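# Insert knob peg into open top drawer's hole

## Task

Push the square peg of the loose knob all the way into the hole on the top drawer, and leave that drawer open by 85 mm or more. Both conditions must hold with nothing from the robot supporting the knob or drawer. At the end the grippers must have released everything and moved away.

## Robot and tools

Robot: two arms, left_arm and right_arm, each a six-joint arm with a parallel two-finger gripper. They face each other across the table. left_arm's base is at (+0.054, +0.480, +0.099) m with quat_wxyz (+0.634, 0, 0, -0.773), on the +y side. right_arm's base is at (-0.023, -0.446, +0.059) m with quat_wxyz (+0.735, 0, 0, +0.678). The arm names are labels only and do not match sides of any image.

Scene frame: origin at the table centre, +z up, table surface at z = +0.020 m. Every reported gripper pose uses this frame. The printed position can be somewhat wrong, especially when the arm is stretched out.

Gripper frame: the fingers extend along the gripper's +x axis and close along its y axis. end_effector_position is the point between the pads, about 3 to 4 cm short of the fingertips.

The 14-number row: both execute_actions and move take rows of exactly 14 numbers, each in [-1, 1], covering both arms every time. Order: dx, dy, dz, rx, ry, rz, opening for left_arm, then the same seven for right_arm. dx to rz are an offset, not a pose. They are expressed in that gripper's own axes and measured from the gripper's pose at the start of the action, or for a move from the pose in the scene's most recent result. Scale: 1.0 equals 0.6 m of translation or 180 degrees of rotation. rx, ry, rz form a single rotation vector. Opening is absolute, not an offset: +1 is fully open (0.088 m), and the empty fingers close at about -0.80; values below that down to -1 add nothing. Going from fully open to closed needs at least about 0.5 s.

execute_actions(actions): actions is a list of actions; each action is a list of up to 15 rows, and each row lasts one control step of 1/30 s. If fewer than 15 rows are given, the last row repeats for the remaining steps. All rows in one action refer back to the same start pose, not to the row before. An empty list just returns the current state and images.

move(target, speed, blocking): target is one 14-number row as above. Each gripper travels in a straight line toward its target; both arms finish together, taking 0.5 to 10 s, and are cut off at 10 s if not there. speed is the top path speed in m/s, 0.002 to 0.5, default 0.25; rotation is capped at twice that in rad/s. The opening is sent when the move begins. Paths ignore obstacles and the other arm, and the gripper may lag, wander or overshoot the speed near full reach. Faster contact and targets set deeper past a surface push harder. With blocking=false the call returns after 0.5 s while the arm keeps going; until a result shows the move finished, further rows or moves are refused, so call wait or stop. The result adds a move: line giving the outcome (done, off_target, moving, held, fault) and limits applied: paced means the commanded pose was clipped; held means a safety check blocked steps, after which the arm may surge faster than speed. Each gripper's distance from its target is also reported.

wait(seconds): 0 to 10; runs the simulation with arms holding their last command, returning early if a running move ends. stop(): brakes a running move; fingers continue. zoom_image(camera, region): camera is cam_high, cam_low, cam_left_wrist or cam_right_wrist (all 504x504); region is [x0, y0, x1, y1] in pixels from the top-left, at most 504 by 504. read_manual(section) returns only licence text. finished_scene(scene) ends the current scene, given its number, and cannot be reversed; only call it once the peg is seated, the drawer is open enough and both grippers are released and clear.

Results: a state line per arm with position (m), quat_wxyz and velocities (m/s, rad/s); Hand target lines showing the pose each controller is driving toward; grip_measured on the opening scale (the last joint value gives it in metres); step readings of positions, with HELD marking steps where part of an arm's command was held back; pose unreachable when the clearance check altered a command.

Motion limits: each step, the commanded pose is clipped to within 70 mm and 16 degrees of the current pose, and position takes priority over orientation. After an action the arm stops at the last clipped pose, so large offsets must be continued in the next action. Friction may leave the gripper short or slightly tilted, and tiny moves may not happen; check position and orientation after each move and correct. To keep an arm still, send it the offset back to its wanted pose in your first call of a reply and zeros afterwards, plus its desired opening. The robot holds its last command while you are writing.

Gripping: to hold something, command an opening about 0.07 below grip_measured; smaller differences grip more lightly. Readings can be off by about 1 mm per gripper and read up to 3 mm narrow when squeezing. Pads push about 34 to 49 N each; parts thinner than 3 mm get less force. Brief tugs on held parts or nudges to loose objects may happen.

Avoid: knocking anything off the table (task fails), the arms colliding or pushing on each other, dropping or slipping the knob, slamming the drawer, and hard pushes. Joint torque reaching its limit (waist 17.4, shoulder 21.6, elbow 21.5, wrist pitch 5.67, wrist yaw 5.65, wrist roll 5.3 N m, held weight included) stops that arm for 10 s. Holding loads heats motors: MOTOR HOT appears from 50 °C, and at 95 °C an OVER-TEMPERATURE FAULT holds the arm and may cut its power. Joint ranges (rad): waist -3.054 to 3.054, shoulder 0 to 3.142, elbow 0 to 2.356, wrist pitch and yaw -1.571 to 1.571, wrist roll -3.142 to 3.142. Quick, smooth, low-effort motion is preferred.

Each tool is called after "Call:" by a JSON object that holds its "fn" and its "kwargs", one argument or row to a line.

## Session

Call:
{"fn": "execute_actions", "kwargs": {
  "actions": []
}}

Scene clock: 0.00 s.
left_arm: end_effector_position=(-0.0050, +0.1688, +0.4199) grip_measured=+1.000 end_effector_quat_wxyz=(+0.638, -0.017, -0.011, -0.770) end_effector_velocity=(+0.000, +0.000, +0.000) end_effector_angular_velocity=(+0.004, +0.007, +0.005) | right_arm: end_effector_position=(+0.0040, -0.1321, +0.3834) grip_measured=+1.000 end_effector_quat_wxyz=(+0.735, +0.016, -0.020, +0.678) end_effector_velocity=(-0.002, +0.001, -0.003) end_effector_angular_velocity=(-0.015, -0.037, +0.018)
Joint positions: left_arm=[ 0.006  0.853  0.652  0.242 -0.005 -0.005  0.088] | right_arm=[-0.008  0.845  0.651  0.245 -0.008 -0.003  0.088]
Joint velocities: left_arm=[-0.002 -0.002  0.002 -0.007 -0.007 -0.007  0.   ] | right_arm=[-0.002  0.002 -0.002 -0.007 -0.022 -0.037  0.   ]
Motor temperatures (°C, as the motors report them): left_arm=[27 27 27 26 26 29] | right_arm=[27 28 27 28 28 27]
Heat: left arm: hottest wrist roll 29 °C (+0.0 °C/min); right arm: hottest shoulder 28 °C (+0.0 °C/min).
Hand target (left_arm): -0.005, +0.169, +0.420; +0.638, -0.017, -0.011, -0.770
Hand target (right_arm): +0.004, -0.132, +0.383; +0.735, +0.016, -0.020, +0.678

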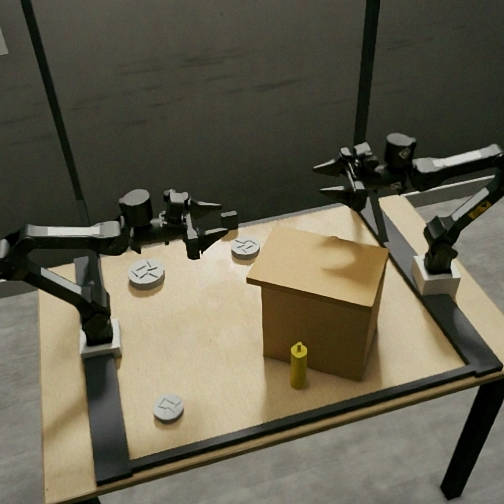

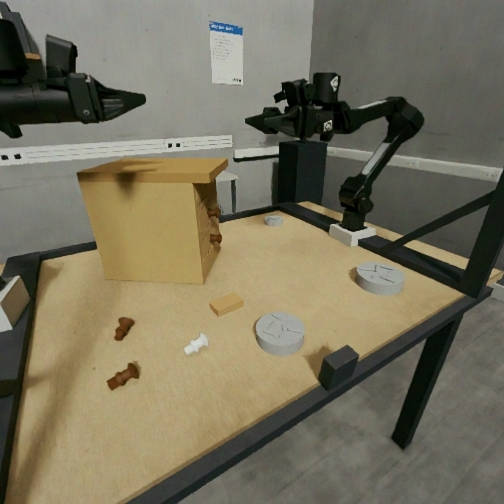

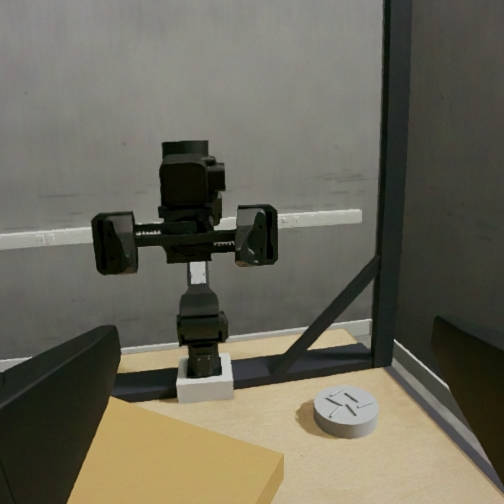

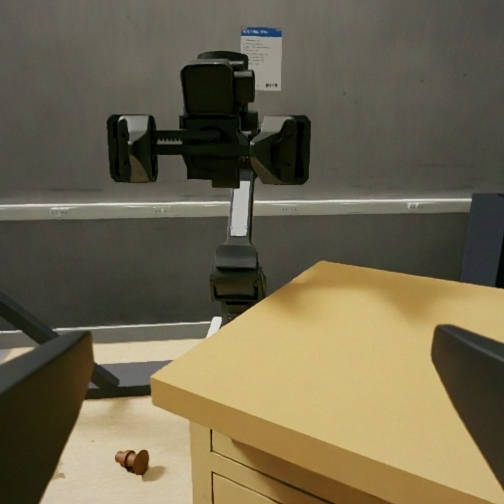

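Call:
{"fn": "zoom_image", "kwargs": {
  "camera": "cam_low",
  "region": [80, 280, 260, 410]
}}

Call:
{"fn": "zoom_image", "kwargs": {
  "camera": "cam_low",
  "region": [160, 140, 280, 300]
}}

Region (80, 280, 260, 410) of cam_low's 504x504 image, scaled by 2.800, with more detail than that image has.

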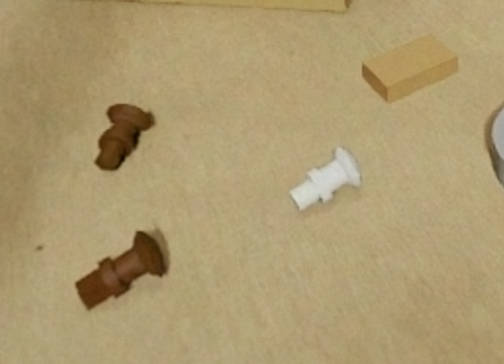

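Region (160, 140, 280, 300) of cam_low's 504x504 image, scaled by 3.150, with more detail than that image has; it fills the left 378 columns of this view, and the rest is white.

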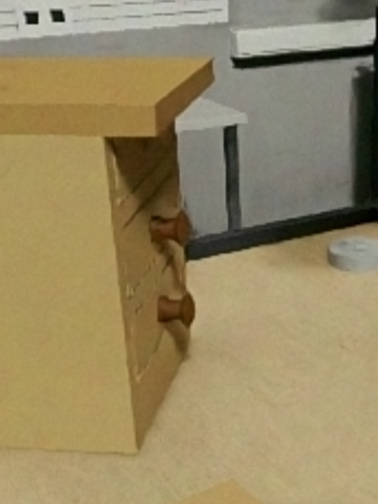

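Call:
{"fn": "move", "kwargs": {
  "target": [-0.09,-0.22,-0.12,0,0,-0.2,1, -0.15,0,-0.25,0,0,-0.08,1]
}}

Call:
{"fn": "move", "kwargs": {
  "target": [0,0,0,0,0.33,0,1, 0,0,0,0,0,0,1]
}}

Scene clock: 2.43 s.
left_arm: end_effector_position=(-0.1238, +0.2424, +0.3518) grip_measured=+1.000 end_effector_quat_wxyz=(+0.373, -0.017, -0.019, -0.927) end_effector_velocity=(-0.001, +0.000, -0.003) end_effector_angular_velocity=(+0.016, -0.000, -0.000) | right_arm: end_effector_position=(-0.0030, -0.2111, +0.2339) grip_measured=+1.000 end_effector_quat_wxyz=(+0.815, +0.011, -0.007, +0.580) end_effector_velocity=(-0.003, -0.004, -0.001) end_effector_angular_velocity=(-0.019, -0.037, +0.014)
Joint positions: left_arm=[-0.285  0.797  0.359  0.485  0.324  0.007  0.088] | right_arm=[ 0.389  0.444  0.012  0.462  0.642 -0.007  0.088]
Joint velocities: left_arm=[-0.007  0.002 -0.002 -0.007 -0.007 -0.007  0.   ] | right_arm=[ 0.022 -0.061 -0.002 -0.066  0.007 -0.037  0.   ]
Motor temperatures (°C, as the motors report them): left_arm=[27 27 28 27 26 29] | right_arm=[27 28 27 28 28 27]
Heat: left arm: hottest wrist roll 29 °C (+0.0 °C/min); right arm: hottest shoulder 28 °C (+0.0 °C/min).
Hand target (left_arm): -0.125, +0.243, +0.346; -0.369, +0.011, +0.016, +0.929
Hand target (right_arm): -0.003, -0.212, +0.229; +0.815, +0.008, -0.003, +0.580
Off the commanded pose (left_arm): 0.006 m, 1 deg.
Off the commanded pose (right_arm): 0.006 m, 2 deg.
joint sent to its limit (right arm) — the command would take joint 3 (elbow) past its lower limit, so that joint was sent only as far as its limit.
move: done

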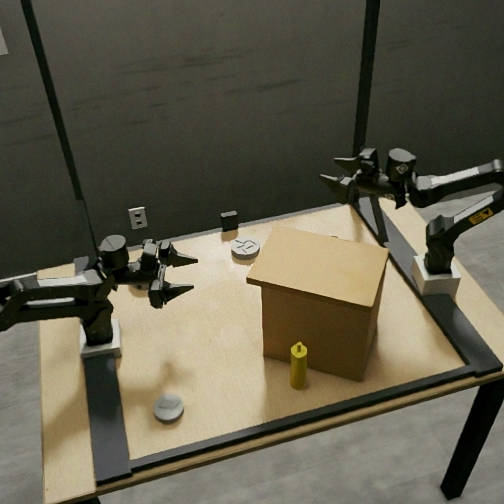

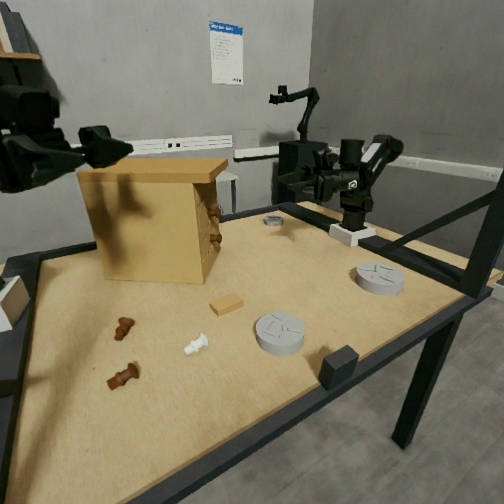

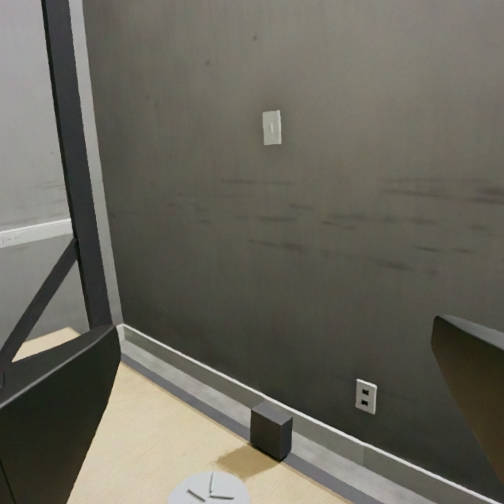

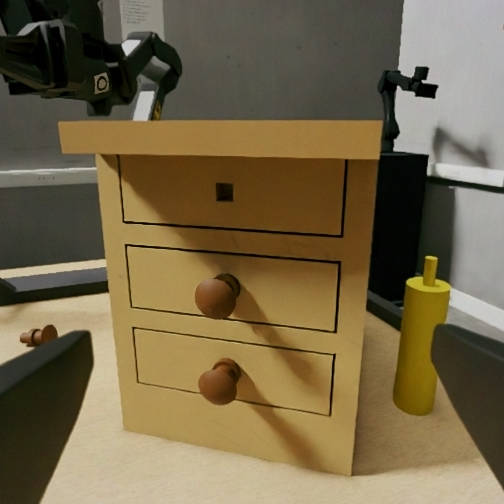

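Scene clock: 5.07 s.
left_arm: end_effector_position=(-0.1218, +0.2452, +0.3514) grip_measured=+1.000 end_effector_quat_wxyz=(+0.336, +0.444, +0.168, -0.814) end_effector_velocity=(+0.001, +0.001, -0.000) end_effector_angular_velocity=(+0.019, -0.006, +0.020) | right_arm: end_effector_position=(-0.0030, -0.2112, +0.2339) grip_measured=+1.000 end_effector_quat_wxyz=(+0.815, +0.011, -0.006, +0.580) end_effector_velocity=(-0.001, +0.001, +0.000) end_effector_angular_velocity=(-0.009, -0.022, +0.014)
Joint positions: left_arm=[-0.401  1.245  1.332 -1.081  0.091  0.184  0.088] | right_arm=[ 0.39   0.443  0.012  0.46   0.642 -0.007  0.088]
Joint velocities: left_arm=[-0.002  0.007  0.012 -0.022 -0.007 -0.022  0.   ] | right_arm=[-0.007 -0.002  0.002 -0.007 -0.022 -0.022  0.   ]
Motor temperatures (°C, as the motors report them): left_arm=[27 27 29 27 26 29] | right_arm=[27 28 28 29 28 27]
Heat: left arm: hottest elbow 29 °C (+0.0 °C/min); right arm: hottest wrist pitch 29 °C (+11.8 °C/min).
Hand target (left_arm): -0.123, +0.244, +0.352; -0.335, -0.447, -0.166, +0.813
Hand target (right_arm): -0.003, -0.211, +0.234; +0.815, +0.011, -0.006, +0.580
Off the commanded pose (left_arm): 0.004 m, 0 deg.
Off the commanded pose (right_arm): 0.000 m, 0 deg.
move: done

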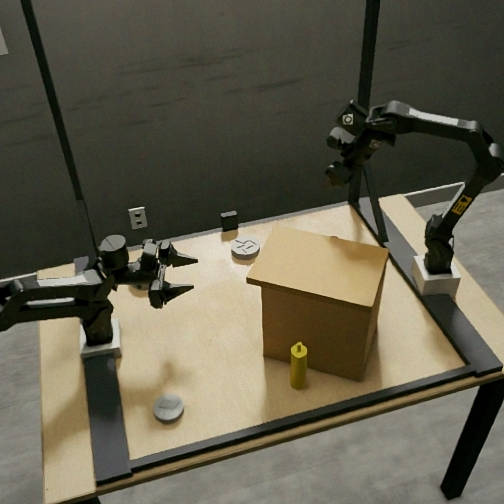

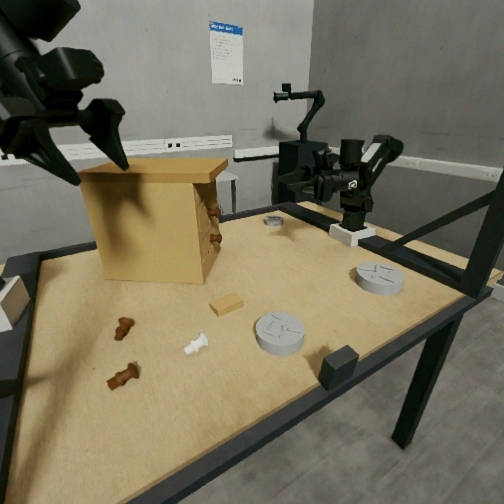

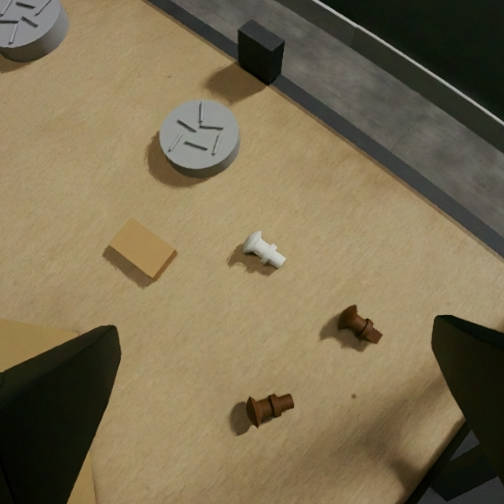

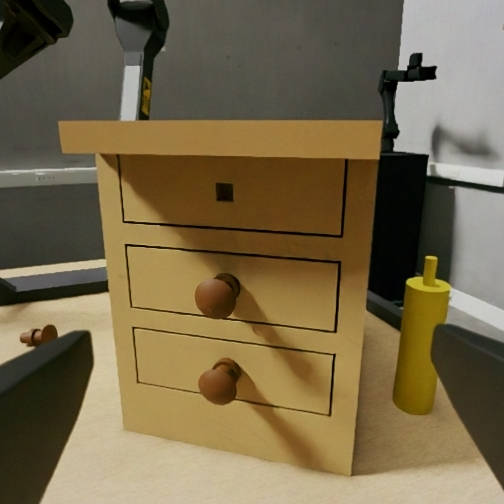

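Call:
{"fn": "zoom_image", "kwargs": {
  "camera": "cam_left_wrist",
  "region": [210, 220, 420, 440]
}}

Call:
{"fn": "zoom_image", "kwargs": {
  "camera": "cam_right_wrist",
  "region": [150, 110, 330, 340]
}}

Region (210, 220, 420, 440) of cam_left_wrist's 504x504 image, scaled by 2.291, with more detail than that image has; it fills the left 481 columns of this view, and the rest is white.

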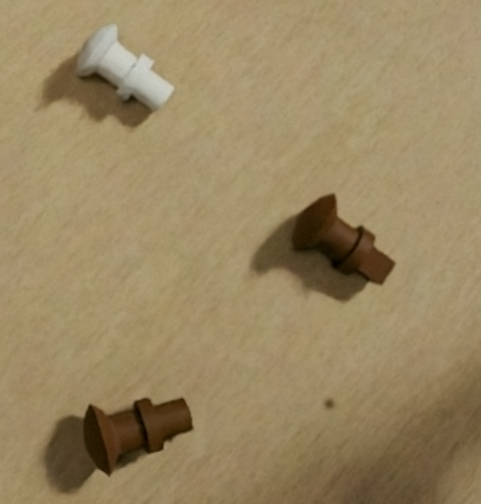

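Region (150, 110, 330, 340) of cam_right_wrist's 504x504 image, scaled by 2.191, with more detail than that image has; it fills the left 394 columns of this view, and the rest is white.

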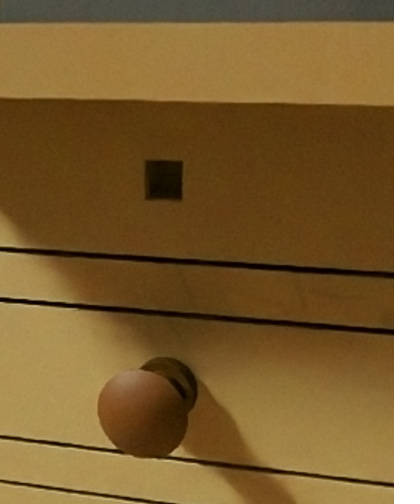

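Call:
{"fn": "move", "kwargs": {
  "target": [0.282,-0.182,-0.143,-0.33,0.166,0.097,0.3, 0,0,0,0,0,0,1],
  "speed": 0.3
}}

Scene clock: 11.63 s.
left_arm: end_effector_position=(-0.2068, +0.3047, +0.1631) grip_measured=+0.303 end_effector_quat_wxyz=(+0.572, +0.425, +0.549, -0.436) end_effector_velocity=(-0.001, +0.003, -0.002) end_effector_angular_velocity=(+0.012, -0.006, +0.015) | right_arm: end_effector_position=(-0.0030, -0.2112, +0.2339) grip_measured=+1.000 end_effector_quat_wxyz=(+0.815, +0.011, -0.006, +0.580) end_effector_velocity=(+0.002, -0.001, -0.005) end_effector_angular_velocity=(-0.028, -0.027, -0.010)
Joint positions: left_arm=[-0.801  1.778  1.216 -1.006 -0.036 -1.258  0.054] | right_arm=[ 0.39   0.443  0.012  0.46   0.642 -0.007  0.088]
Joint velocities: left_arm=[-0.007  0.007  0.002 -0.007  0.007 -0.022  0.   ] | right_arm=[-0.002 -0.002 -0.002 -0.022  0.007 -0.022  0.   ]
Motor temperatures (°C, as the motors report them): left_arm=[27 27 30 28 26 29] | right_arm=[27 28 29 30 28 27]
Heat: left arm: hottest elbow 30 °C (+5.2 °C/min); right arm: hottest wrist pitch 30 °C (+10.3 °C/min).
Hand target (left_arm): -0.210, +0.305, +0.161; +0.571, +0.426, +0.551, -0.434
Hand target (right_arm): -0.003, -0.211, +0.234; +0.815, +0.011, -0.006, +0.580
Off the commanded pose (left_arm): 0.004 m, 1 deg.
Off the commanded pose (right_arm): 0.000 m, 0 deg.
move: done

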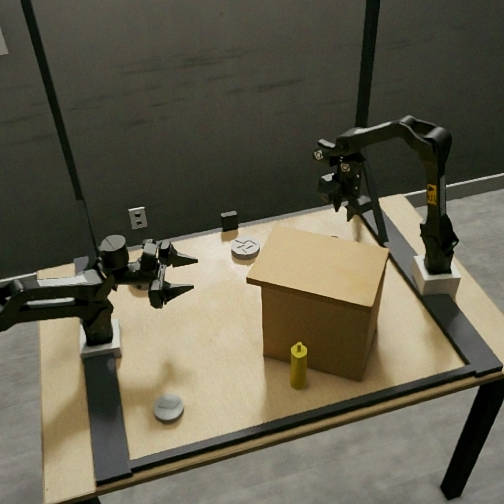

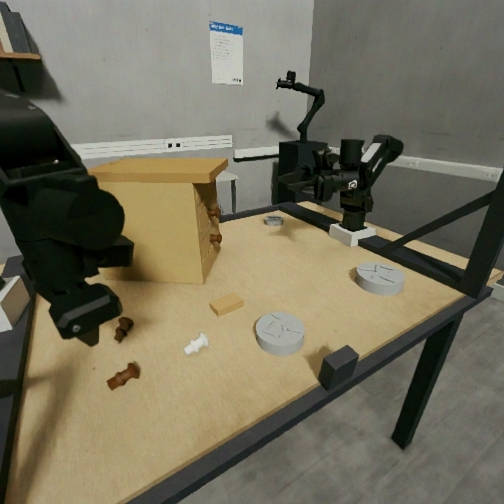

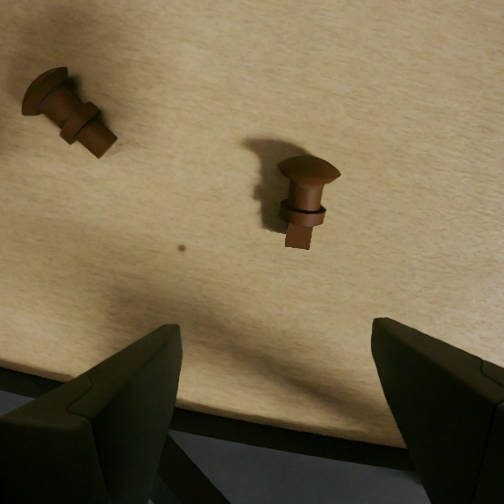

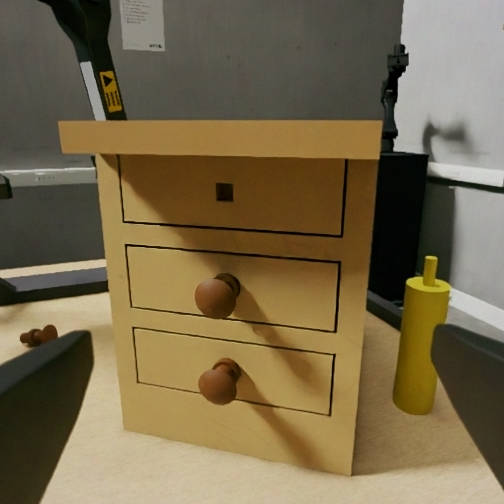

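Call:
{"fn": "move", "kwargs": {
  "target": [0.12,-0.028,0,0.04,0,0,0.0, 0,0,0,0,0,0,1],
  "speed": 0.15
}}

Scene clock: 12.97 s.
left_arm: end_effector_position=(-0.2248, +0.2958, +0.0976) grip_measured=+0.003 end_effector_quat_wxyz=(+0.544, +0.452, +0.524, -0.474) end_effector_velocity=(+0.004, +0.000, -0.003) end_effector_angular_velocity=(+0.003, -0.018, +0.010) | right_arm: end_effector_position=(-0.0030, -0.2112, +0.2339) grip_measured=+1.000 end_effector_quat_wxyz=(+0.815, +0.011, -0.006, +0.580) end_effector_velocity=(-0.002, +0.000, -0.002) end_effector_angular_velocity=(-0.014, -0.023, +0.009)
Joint positions: left_arm=[-0.807  1.94   1.144 -0.753 -0.036 -1.146  0.039] | right_arm=[ 0.39   0.443  0.012  0.46   0.642 -0.007  0.088]
Joint velocities: left_arm=[ 0.002  0.007 -0.002 -0.007 -0.007 -0.007 -0.   ] | right_arm=[ 0.002 -0.002 -0.002 -0.007 -0.007 -0.022  0.   ]
Motor temperatures (°C, as the motors report them): left_arm=[27 28 30 28 26 29] | right_arm=[27 28 29 30 28 27]
Heat: left arm: hottest elbow 30 °C (+4.6 °C/min); right arm: hottest wrist pitch 30 °C (+9.3 °C/min).
Hand target (left_arm): -0.222, +0.298, +0.091; +0.544, +0.460, +0.520, -0.470
Hand target (right_arm): -0.003, -0.211, +0.234; +0.815, +0.011, -0.006, +0.580
Off the commanded pose (left_arm): 0.008 m, 1 deg.
Off the commanded pose (right_arm): 0.000 m, 0 deg.
move: done

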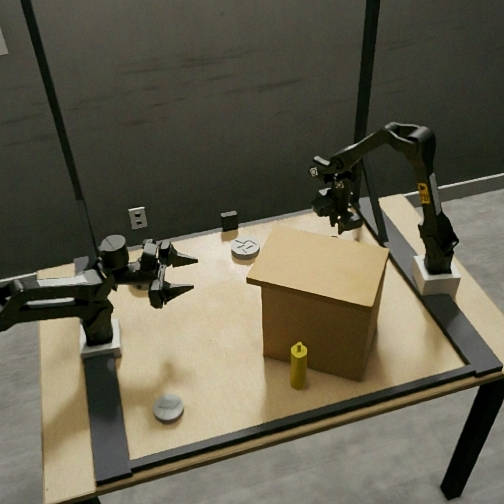

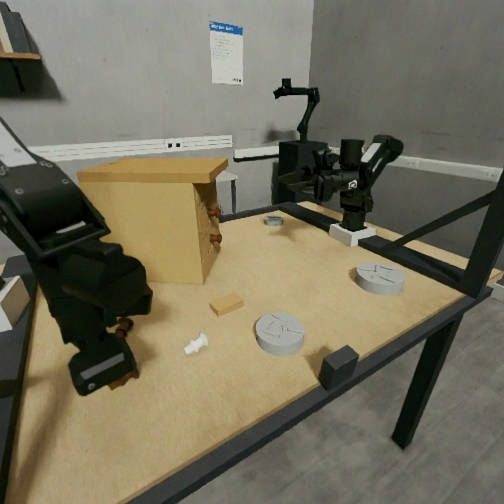

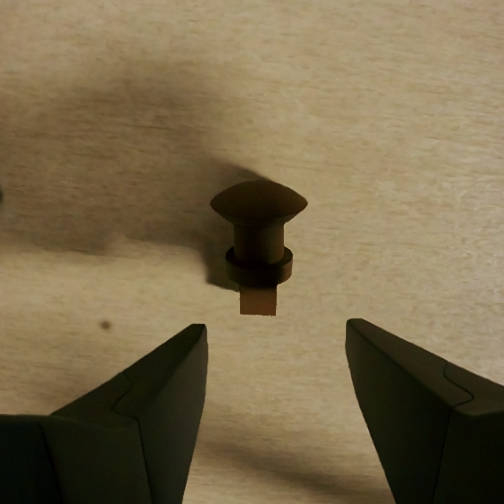

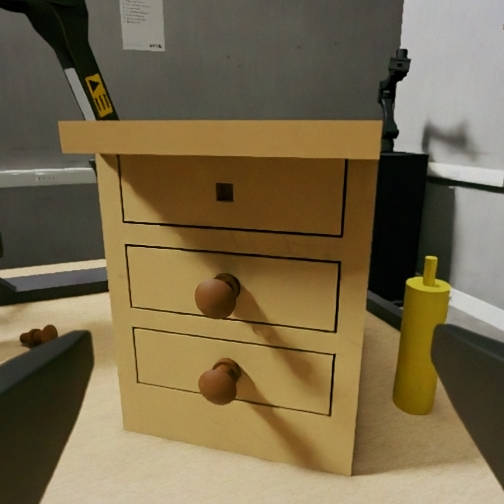

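Call:
{"fn": "move", "kwargs": {
  "target": [0.052,0.011,0,0,0,0,0.0, 0,0,0,0,0,0,1],
  "speed": 0.08
}}

Scene clock: 14.00 s.
left_arm: end_effector_position=(-0.2227, +0.2938, +0.0731) grip_measured=+0.003 end_effector_quat_wxyz=(+0.542, +0.445, +0.526, -0.480) end_effector_velocity=(+0.003, +0.002, -0.003) end_effector_angular_velocity=(+0.003, -0.019, -0.009) | right_arm: end_effector_position=(-0.0030, -0.2112, +0.2339) grip_measured=+1.000 end_effector_quat_wxyz=(+0.815, +0.011, -0.006, +0.580) end_effector_velocity=(-0.000, -0.000, -0.003) end_effector_angular_velocity=(-0.009, -0.009, +0.005)
Joint positions: left_arm=[-0.799  1.979  1.083 -0.633 -0.036 -1.138  0.039] | right_arm=[ 0.39   0.443  0.012  0.46   0.642 -0.007  0.088]
Joint velocities: left_arm=[-0.002  0.007 -0.002 -0.007 -0.007  0.007  0.   ] | right_arm=[-0.002 -0.007 -0.007 -0.007 -0.007 -0.007  0.   ]
Motor temperatures (°C, as the motors report them): left_arm=[27 28 30 28 26 29] | right_arm=[27 28 30 30 28 27]
Heat: left arm: hottest elbow 30 °C (+4.3 °C/min); right arm: hottest elbow 30 °C (+8.6 °C/min).
Hand target (left_arm): -0.218, +0.295, +0.066; +0.544, +0.452, +0.524, -0.474
Hand target (right_arm): -0.003, -0.211, +0.234; +0.815, +0.011, -0.006, +0.580
Off the commanded pose (left_arm): 0.008 m, 1 deg.
Off the commanded pose (right_arm): 0.000 m, 0 deg.
move: done

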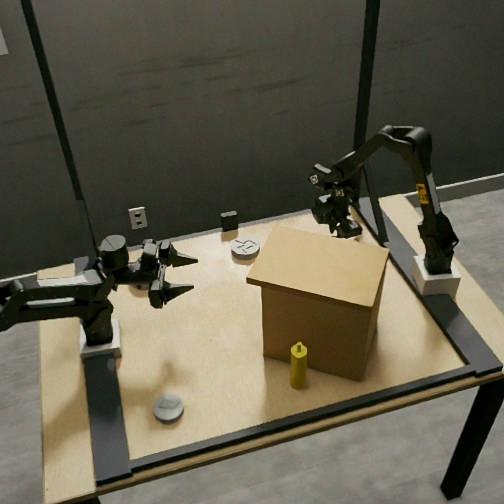

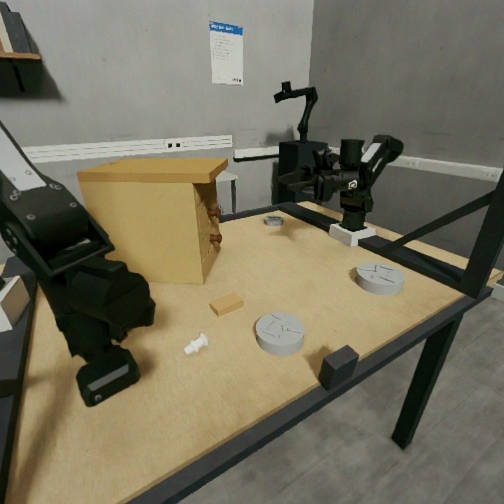

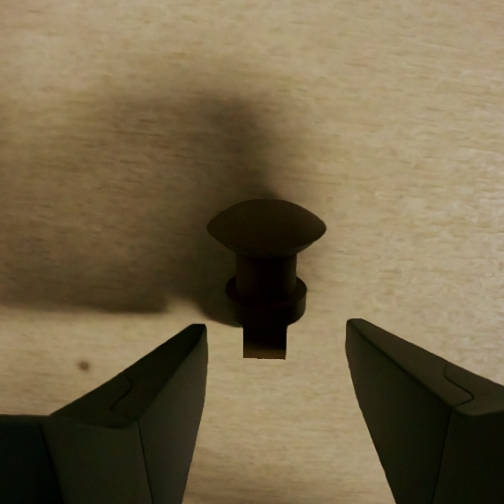

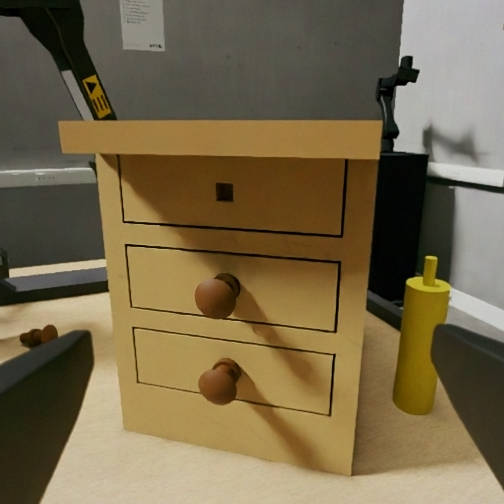

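Call:
{"fn": "move", "kwargs": {
  "target": [0.032,0.012,-0.008,0,0,0,0.0, 0,0,0,0,0,0,1],
  "speed": 0.04
}}

Scene clock: 15.10 s.
left_arm: end_effector_position=(-0.2200, +0.2955, +0.0601) grip_measured=+0.003 end_effector_quat_wxyz=(+0.540, +0.439, +0.528, -0.486) end_effector_velocity=(+0.003, -0.000, -0.000) end_effector_angular_velocity=(-0.007, -0.001, +0.025) | right_arm: end_effector_position=(-0.0030, -0.2112, +0.2339) grip_measured=+1.000 end_effector_quat_wxyz=(+0.815, +0.011, -0.006, +0.580) end_effector_velocity=(-0.000, +0.000, +0.001) end_effector_angular_velocity=(+0.005, -0.005, +0.005)
Joint positions: left_arm=[-0.799  1.99   1.032 -0.553 -0.036 -1.138  0.039] | right_arm=[ 0.39   0.443  0.012  0.46   0.642 -0.007  0.088]
Joint velocities: left_arm=[ 0.002 -0.007 -0.012  0.007 -0.007 -0.022  0.   ] | right_arm=[-0.002 -0.002 -0.002  0.007 -0.007 -0.007  0.   ]
Motor temperatures (°C, as the motors report them): left_arm=[27 28 30 28 26 29] | right_arm=[27 28 30 30 28 27]
Heat: left arm: hottest elbow 30 °C (+4.0 °C/min); right arm: hottest elbow 30 °C (+7.9 °C/min).
Hand target (left_arm): -0.217, +0.299, +0.054; +0.542, +0.445, +0.526, -0.480
Hand target (right_arm): -0.003, -0.211, +0.234; +0.815, +0.011, -0.006, +0.580
Off the commanded pose (left_arm): 0.008 m, 1 deg.
Off the commanded pose (right_arm): 0.000 m, 0 deg.
move: done

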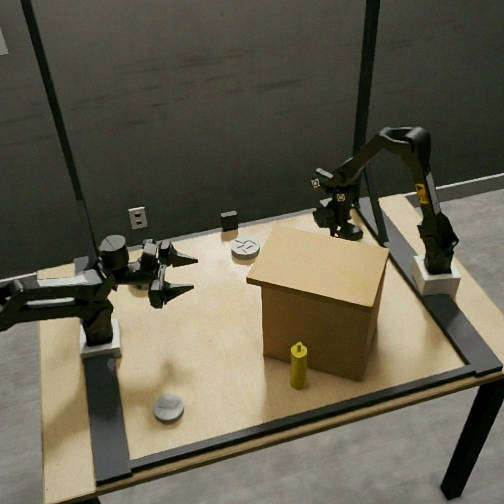

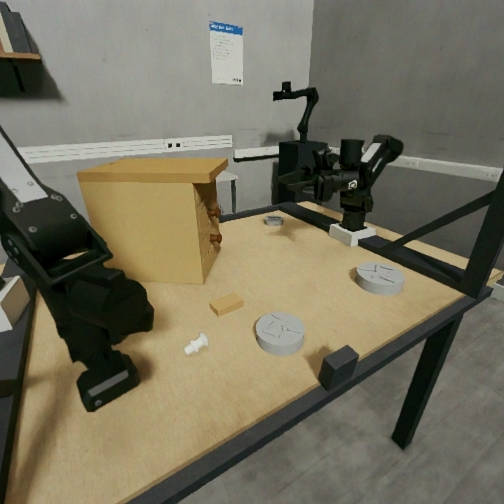

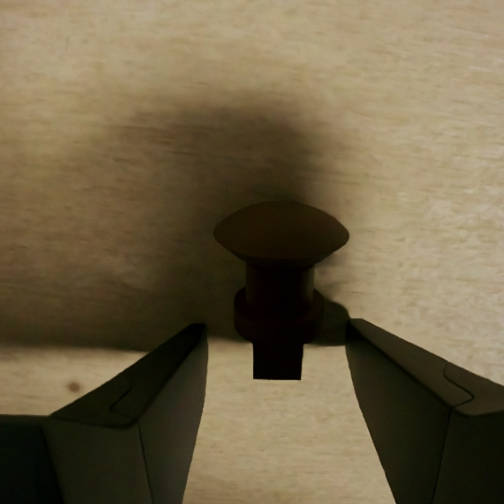

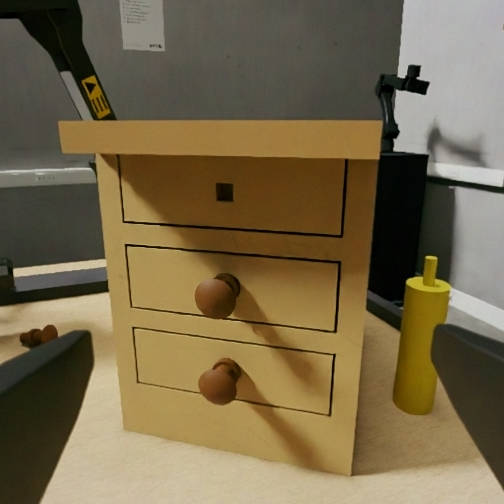

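Call:
{"fn": "execute_actions", "kwargs": {
  "actions": [
    [[0,0,0,0,0,0,-0.1,0,0,0,0,0,0,1],[0,0,0,0,0,0,-0.15,0,0,0,0,0,0,1],[0,0,0,0,0,0,-0.2,0,0,0,0,0,0,1],[0,0,0,0,0,0,-0.25,0,0,0,0,0,0,1],[0,0,0,0,0,0,-0.3,0,0,0,0,0,0,1],[0,0,0,0,0,0,-0.34,0,0,0,0,0,0,1],[0,0,0,0,0,0,-0.38,0,0,0,0,0,0,1],[0,0,0,0,0,0,-0.42,0,0,0,0,0,0,1],[0,0,0,0,0,0,-0.46,0,0,0,0,0,0,1],[0,0,0,0,0,0,-0.5,0,0,0,0,0,0,1],[0,0,0,0,0,0,-0.53,0,0,0,0,0,0,1],[0,0,0,0,0,0,-0.56,0,0,0,0,0,0,1],[0,0,0,0,0,0,-0.6,0,0,0,0,0,0,1],[0,0,0,0,0,0,-0.64,0,0,0,0,0,0,1],[0,0,0,0,0,0,-0.68,0,0,0,0,0,0,1]],
    [[0,0,0,0,0,0,-0.68,0,0,0,0,0,0,1]]
  ]
}}

Scene clock: 16.37 s.
left_arm: end_effector_position=(-0.2200, +0.2955, +0.0600) grip_measured=-0.580 end_effector_quat_wxyz=(+0.540, +0.439, +0.528, -0.486) end_effector_velocity=(+0.001, +0.001, +0.002) end_effector_angular_velocity=(-0.005, -0.006, +0.005) | right_arm: end_effector_position=(-0.0030, -0.2112, +0.2339) grip_measured=+1.000 end_effector_quat_wxyz=(+0.815, +0.011, -0.006, +0.580) end_effector_velocity=(-0.002, +0.000, -0.005) end_effector_angular_velocity=(-0.023, -0.026, +0.009)
Joint positions: left_arm=[-0.799  1.99   1.031 -0.552 -0.036 -1.138  0.011] | right_arm=[ 0.39   0.443  0.012  0.46   0.642 -0.007  0.088]
Joint velocities: left_arm=[-0.002 -0.007 -0.002 -0.007 -0.007 -0.007 -0.   ] | right_arm=[ 0.002  0.002 -0.007 -0.007 -0.007 -0.022  0.   ]
Motor temperatures (°C, as the motors report them): left_arm=[27 29 30 28 26 29] | right_arm=[27 28 30 30 28 27]
Heat: left arm: hottest elbow 30 °C (+3.7 °C/min); right arm: hottest elbow 30 °C (+7.3 °C/min).
Hand target (left_arm): -0.220, +0.296, +0.060; +0.540, +0.439, +0.528, -0.486
Hand target (right_arm): -0.003, -0.211, +0.234; +0.815, +0.011, -0.006, +0.580
Off the commanded pose (left_arm): 0.000 m, 0 deg.
Off the commanded pose (right_arm): 0.000 m, 0 deg.
Step readings (end_effector_position; steps 1 to 15: 1st action; 16 to 30: 2nd action):
0: left_arm (-0.2200, +0.2955, +0.0600) | right_arm (-0.0030, -0.2112, +0.2339)
1: left_arm (-0.2200, +0.2955, +0.0600) | right_arm (-0.0030, -0.2112, +0.2339)
2: left_arm (-0.2200, +0.2955, +0.0600) | right_arm (-0.0030, -0.2112, +0.2339)
4: left_arm (-0.2200, +0.2955, +0.0600) | right_arm (-0.0030, -0.2112, +0.2339)
8: left_arm (-0.2200, +0.2955, +0.0600) | right_arm (-0.0030, -0.2112, +0.2339)
15: left_arm (-0.2200, +0.2955, +0.0600) | right_arm (-0.0030, -0.2112, +0.2339)
16: left_arm (-0.2200, +0.2955, +0.0600) | right_arm (-0.0030, -0.2112, +0.2339)
17: left_arm (-0.2200, +0.2955, +0.0600) | right_arm (-0.0030, -0.2112, +0.2339)
19: left_arm (-0.2200, +0.2955, +0.0600) | right_arm (-0.0030, -0.2112, +0.2339)
23: left_arm (-0.2200, +0.2955, +0.0600) | right_arm (-0.0030, -0.2112, +0.2339)
30: end_effector_position above

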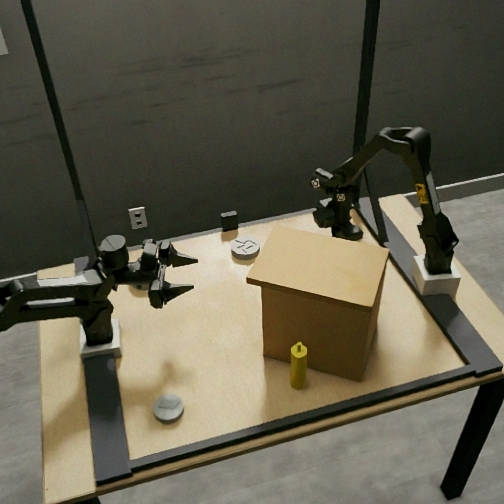

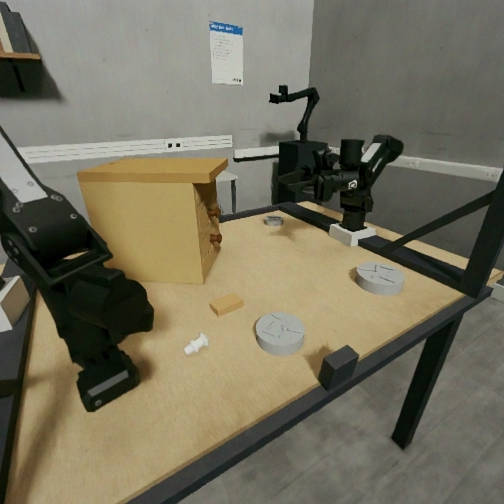

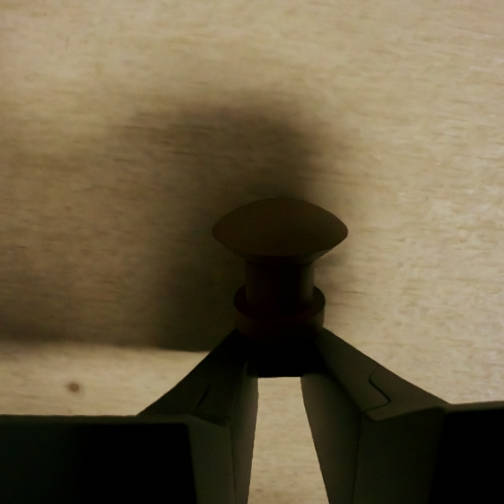

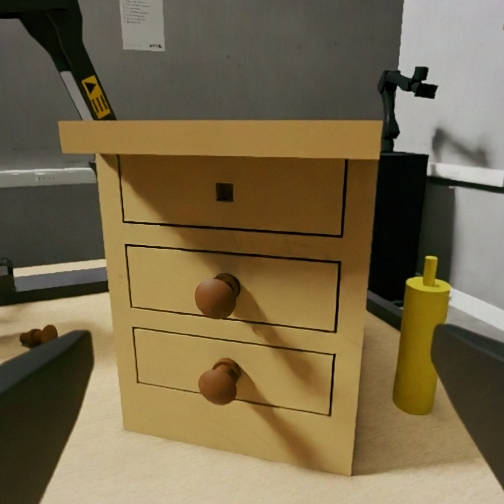

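Call:
{"fn": "move", "kwargs": {
  "target": [-0.06,0,0,0,0,0.012,-0.68, 0,0.1,0,0,0,0,0.4],
  "speed": 0.12
}}

Call:
{"fn": "move", "kwargs": {
  "target": [-0.18,-0.008,0.358,0,0,0,-0.68, 0.178,0.258,-0.04,-0.017,0.07,0.149,0.4],
  "speed": 0.2
}}

Scene clock: 18.27 s.
left_arm: end_effector_position=(-0.2150, +0.2997, +0.0896) grip_measured=-0.580 end_effector_quat_wxyz=(+0.550, +0.456, +0.519, -0.470) end_effector_velocity=(+0.004, +0.004, +0.000) end_effector_angular_velocity=(+0.005, -0.022, +0.000) | right_arm: end_effector_position=(-0.0584, -0.1919, +0.2327) grip_measured=+0.402 end_effector_quat_wxyz=(+0.814, +0.009, -0.004, +0.581) end_effector_velocity=(-0.001, +0.002, -0.001) end_effector_angular_velocity=(+0.002, -0.013, -0.005)
Joint positions: left_arm=[-0.806  1.934  1.098 -0.729 -0.047 -1.146  0.011] | right_arm=[ 0.73   0.977  0.081  0.928  0.981 -0.015  0.059]
Joint velocities: left_arm=[-0.007 -0.002 -0.002 -0.022 -0.007 -0.007 -0.   ] | right_arm=[ 0.002  0.051 -0.002  0.066  0.007 -0.022 -0.   ]
Motor temperatures (°C, as the motors report them): left_arm=[27 29 30 27 26 29] | right_arm=[27 28 30 31 28 27]
Heat: left arm: hottest elbow 30 °C (+3.3 °C/min); right arm: hottest wrist pitch 31 °C (+9.9 °C/min).
Hand target (left_arm): -0.218, +0.298, +0.096; +0.549, +0.448, +0.520, -0.476
Hand target (right_arm): -0.060, -0.191, +0.235; +0.815, +0.011, -0.006, +0.580
Off the commanded pose (left_arm): 0.008 m, 1 deg.
Off the commanded pose (right_arm): 0.002 m, 0 deg.
move: done

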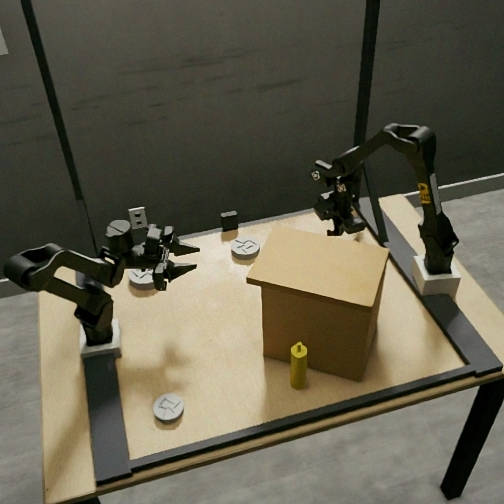

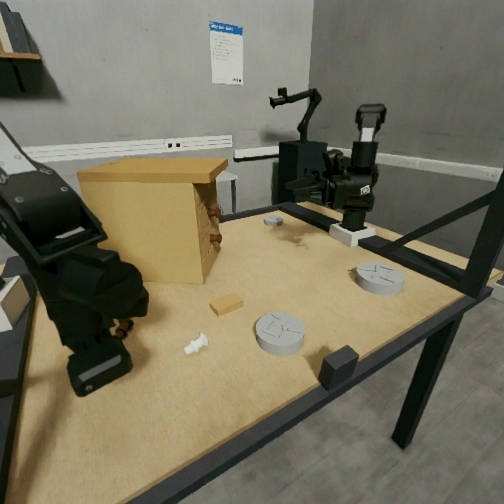

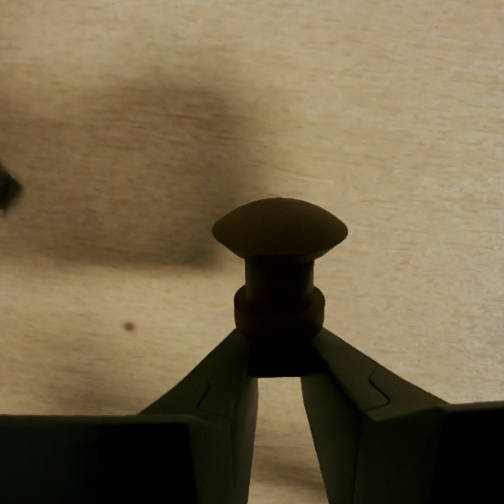

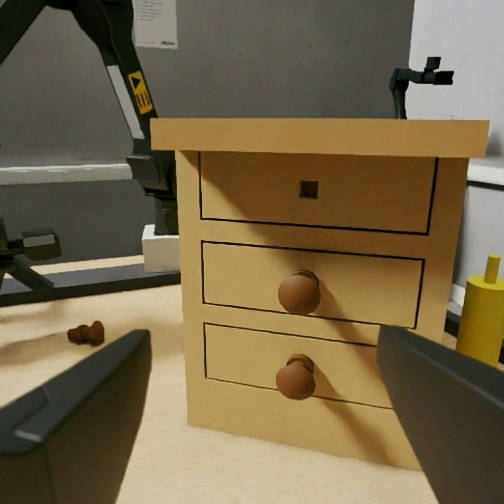

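Scene clock: 20.20 s.
left_arm: end_effector_position=(-0.1909, +0.0936, +0.2116) grip_measured=-0.580 end_effector_quat_wxyz=(+0.551, +0.452, +0.518, -0.473) end_effector_velocity=(-0.001, -0.002, +0.008) end_effector_angular_velocity=(-0.002, -0.006, +0.020) | right_arm: end_effector_position=(-0.1685, -0.0425, +0.2131) grip_measured=+0.402 end_effector_quat_wxyz=(+0.653, -0.076, +0.066, +0.751) end_effector_velocity=(-0.001, +0.002, -0.002) end_effector_angular_velocity=(-0.006, -0.009, +0.006)
Joint positions: left_arm=[-0.382  2.32   2.214 -1.43  -0.042 -0.724  0.011] | right_arm=[0.534 1.619 0.644 0.763 0.309 0.065 0.059]
Joint velocities: left_arm=[-0.002  0.022  0.071 -0.051 -0.007 -0.022 -0.   ] | right_arm=[-0.002  0.007  0.007 -0.007 -0.007 -0.007 -0.   ]
Motor temperatures (°C, as the motors report them): left_arm=[27 30 30 27 26 29] | right_arm=[27 29 30 31 28 27]
Heat: left arm: hottest shoulder 30 °C (+3.0 °C/min); right arm: hottest wrist pitch 31 °C (+8.9 °C/min).
Hand target (left_arm): -0.191, +0.092, +0.206; +0.548, +0.457, +0.520, -0.469
Hand target (right_arm): -0.169, -0.040, +0.213; +0.653, -0.076, +0.067, +0.751
Off the commanded pose (left_arm): 0.005 m, 1 deg.
Off the commanded pose (right_arm): 0.003 m, 0 deg.
move: done

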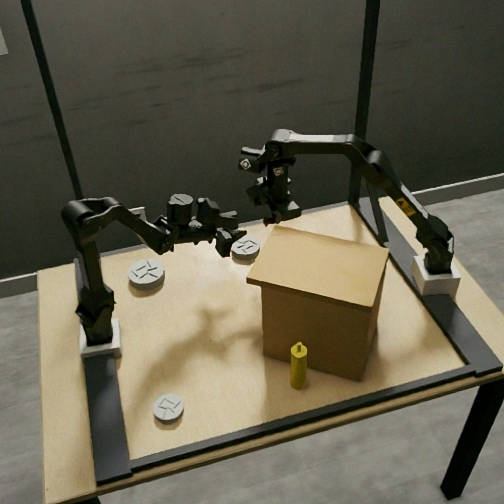

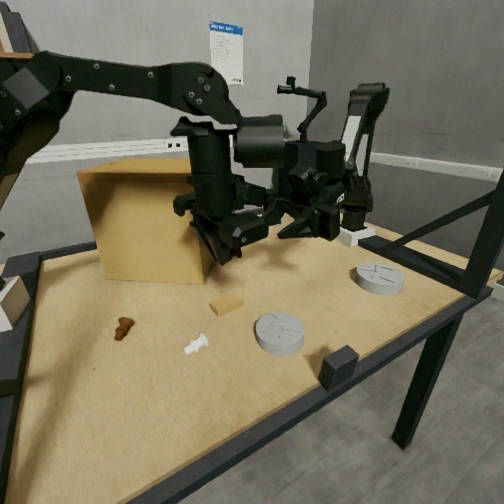

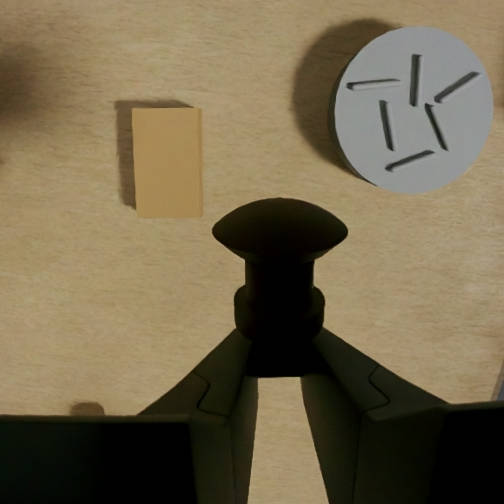

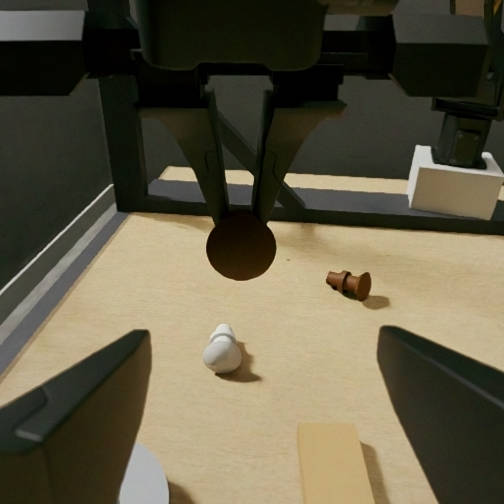

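Call:
{"fn": "move", "kwargs": {
  "target": [0,0,0,0,0,0,-0.68, 0.07,0.015,0.01,0,0,0,0.4],
  "speed": 0.08
}}

Call:
{"fn": "zoom_image", "kwargs": {
  "camera": "cam_high",
  "region": [190, 150, 320, 270]
}}

Scene clock: 21.43 s.
left_arm: end_effector_position=(-0.1912, +0.0931, +0.2121) grip_measured=-0.580 end_effector_quat_wxyz=(+0.551, +0.452, +0.518, -0.473) end_effector_velocity=(+0.001, -0.002, +0.003) end_effector_angular_velocity=(-0.014, +0.001, +0.010) | right_arm: end_effector_position=(-0.1824, -0.0044, +0.2113) grip_measured=+0.402 end_effector_quat_wxyz=(+0.653, -0.075, +0.067, +0.750) end_effector_velocity=(-0.001, +0.002, -0.002) end_effector_angular_velocity=(-0.006, -0.009, +0.006)
Joint positions: left_arm=[-0.382  2.323  2.221 -1.433 -0.042 -0.723  0.011] | right_arm=[0.522 1.764 0.803 0.752 0.297 0.065 0.059]
Joint velocities: left_arm=[ 0.002 -0.007 -0.002  0.007 -0.007 -0.007 -0.   ] | right_arm=[-0.002  0.007  0.007 -0.007 -0.007 -0.007 -0.   ]
Motor temperatures (°C, as the motors report them): left_arm=[27 31 31 27 26 29] | right_arm=[27 29 30 31 28 27]
Heat: left arm: hottest shoulder 31 °C (+5.6 °C/min); right arm: hottest wrist pitch 31 °C (+8.4 °C/min).
Hand target (left_arm): -0.191, +0.094, +0.211; +0.551, +0.452, +0.518, -0.473
Hand target (right_arm): -0.183, -0.002, +0.211; +0.653, -0.076, +0.066, +0.750
Off the commanded pose (left_arm): 0.001 m, 0 deg.
Off the commanded pose (right_arm): 0.003 m, 0 deg.
move: done

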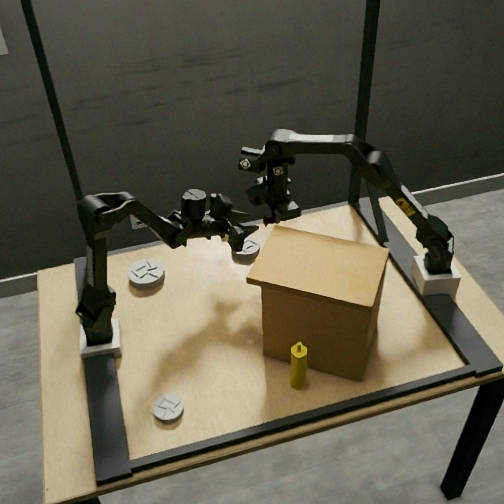

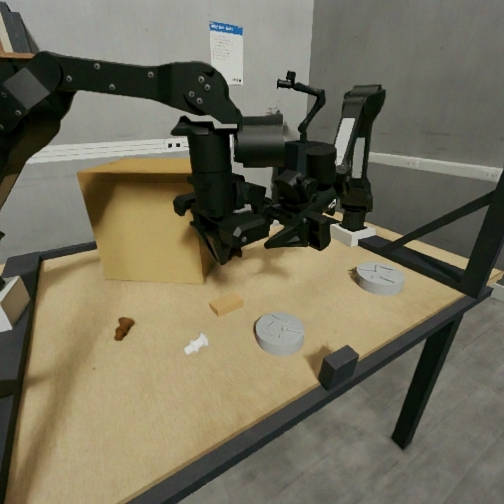

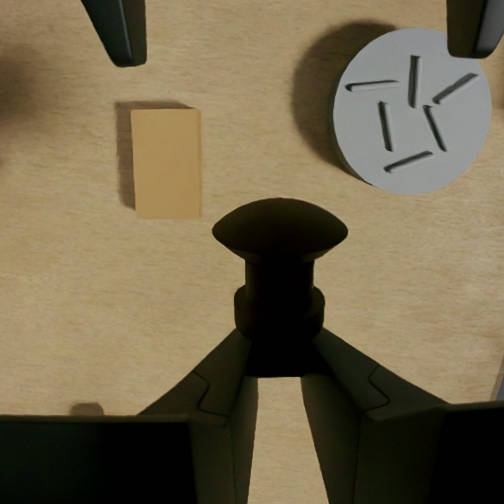

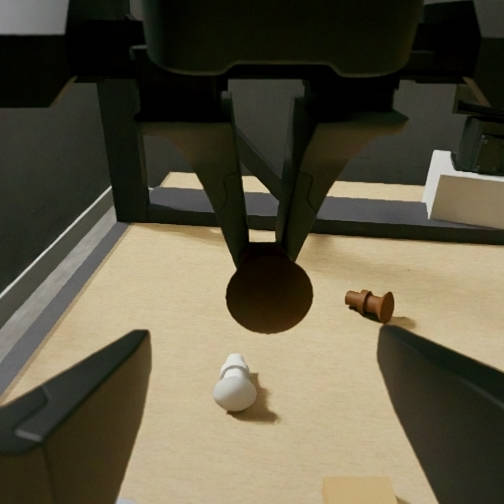

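Region (190, 150, 320, 270) of cam_high's 504x504 image, scaled by 3.877, with more detail than that image has; it fills the top 465 rows of this view, and the rest is white.

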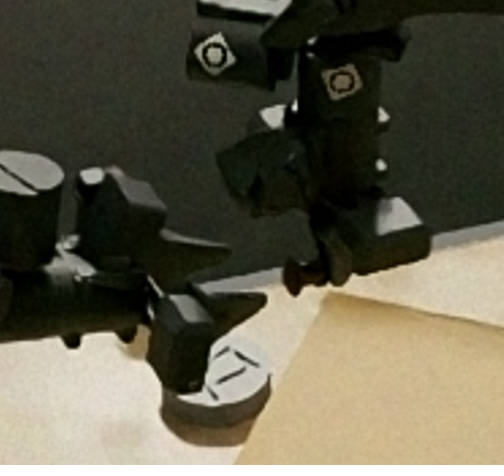

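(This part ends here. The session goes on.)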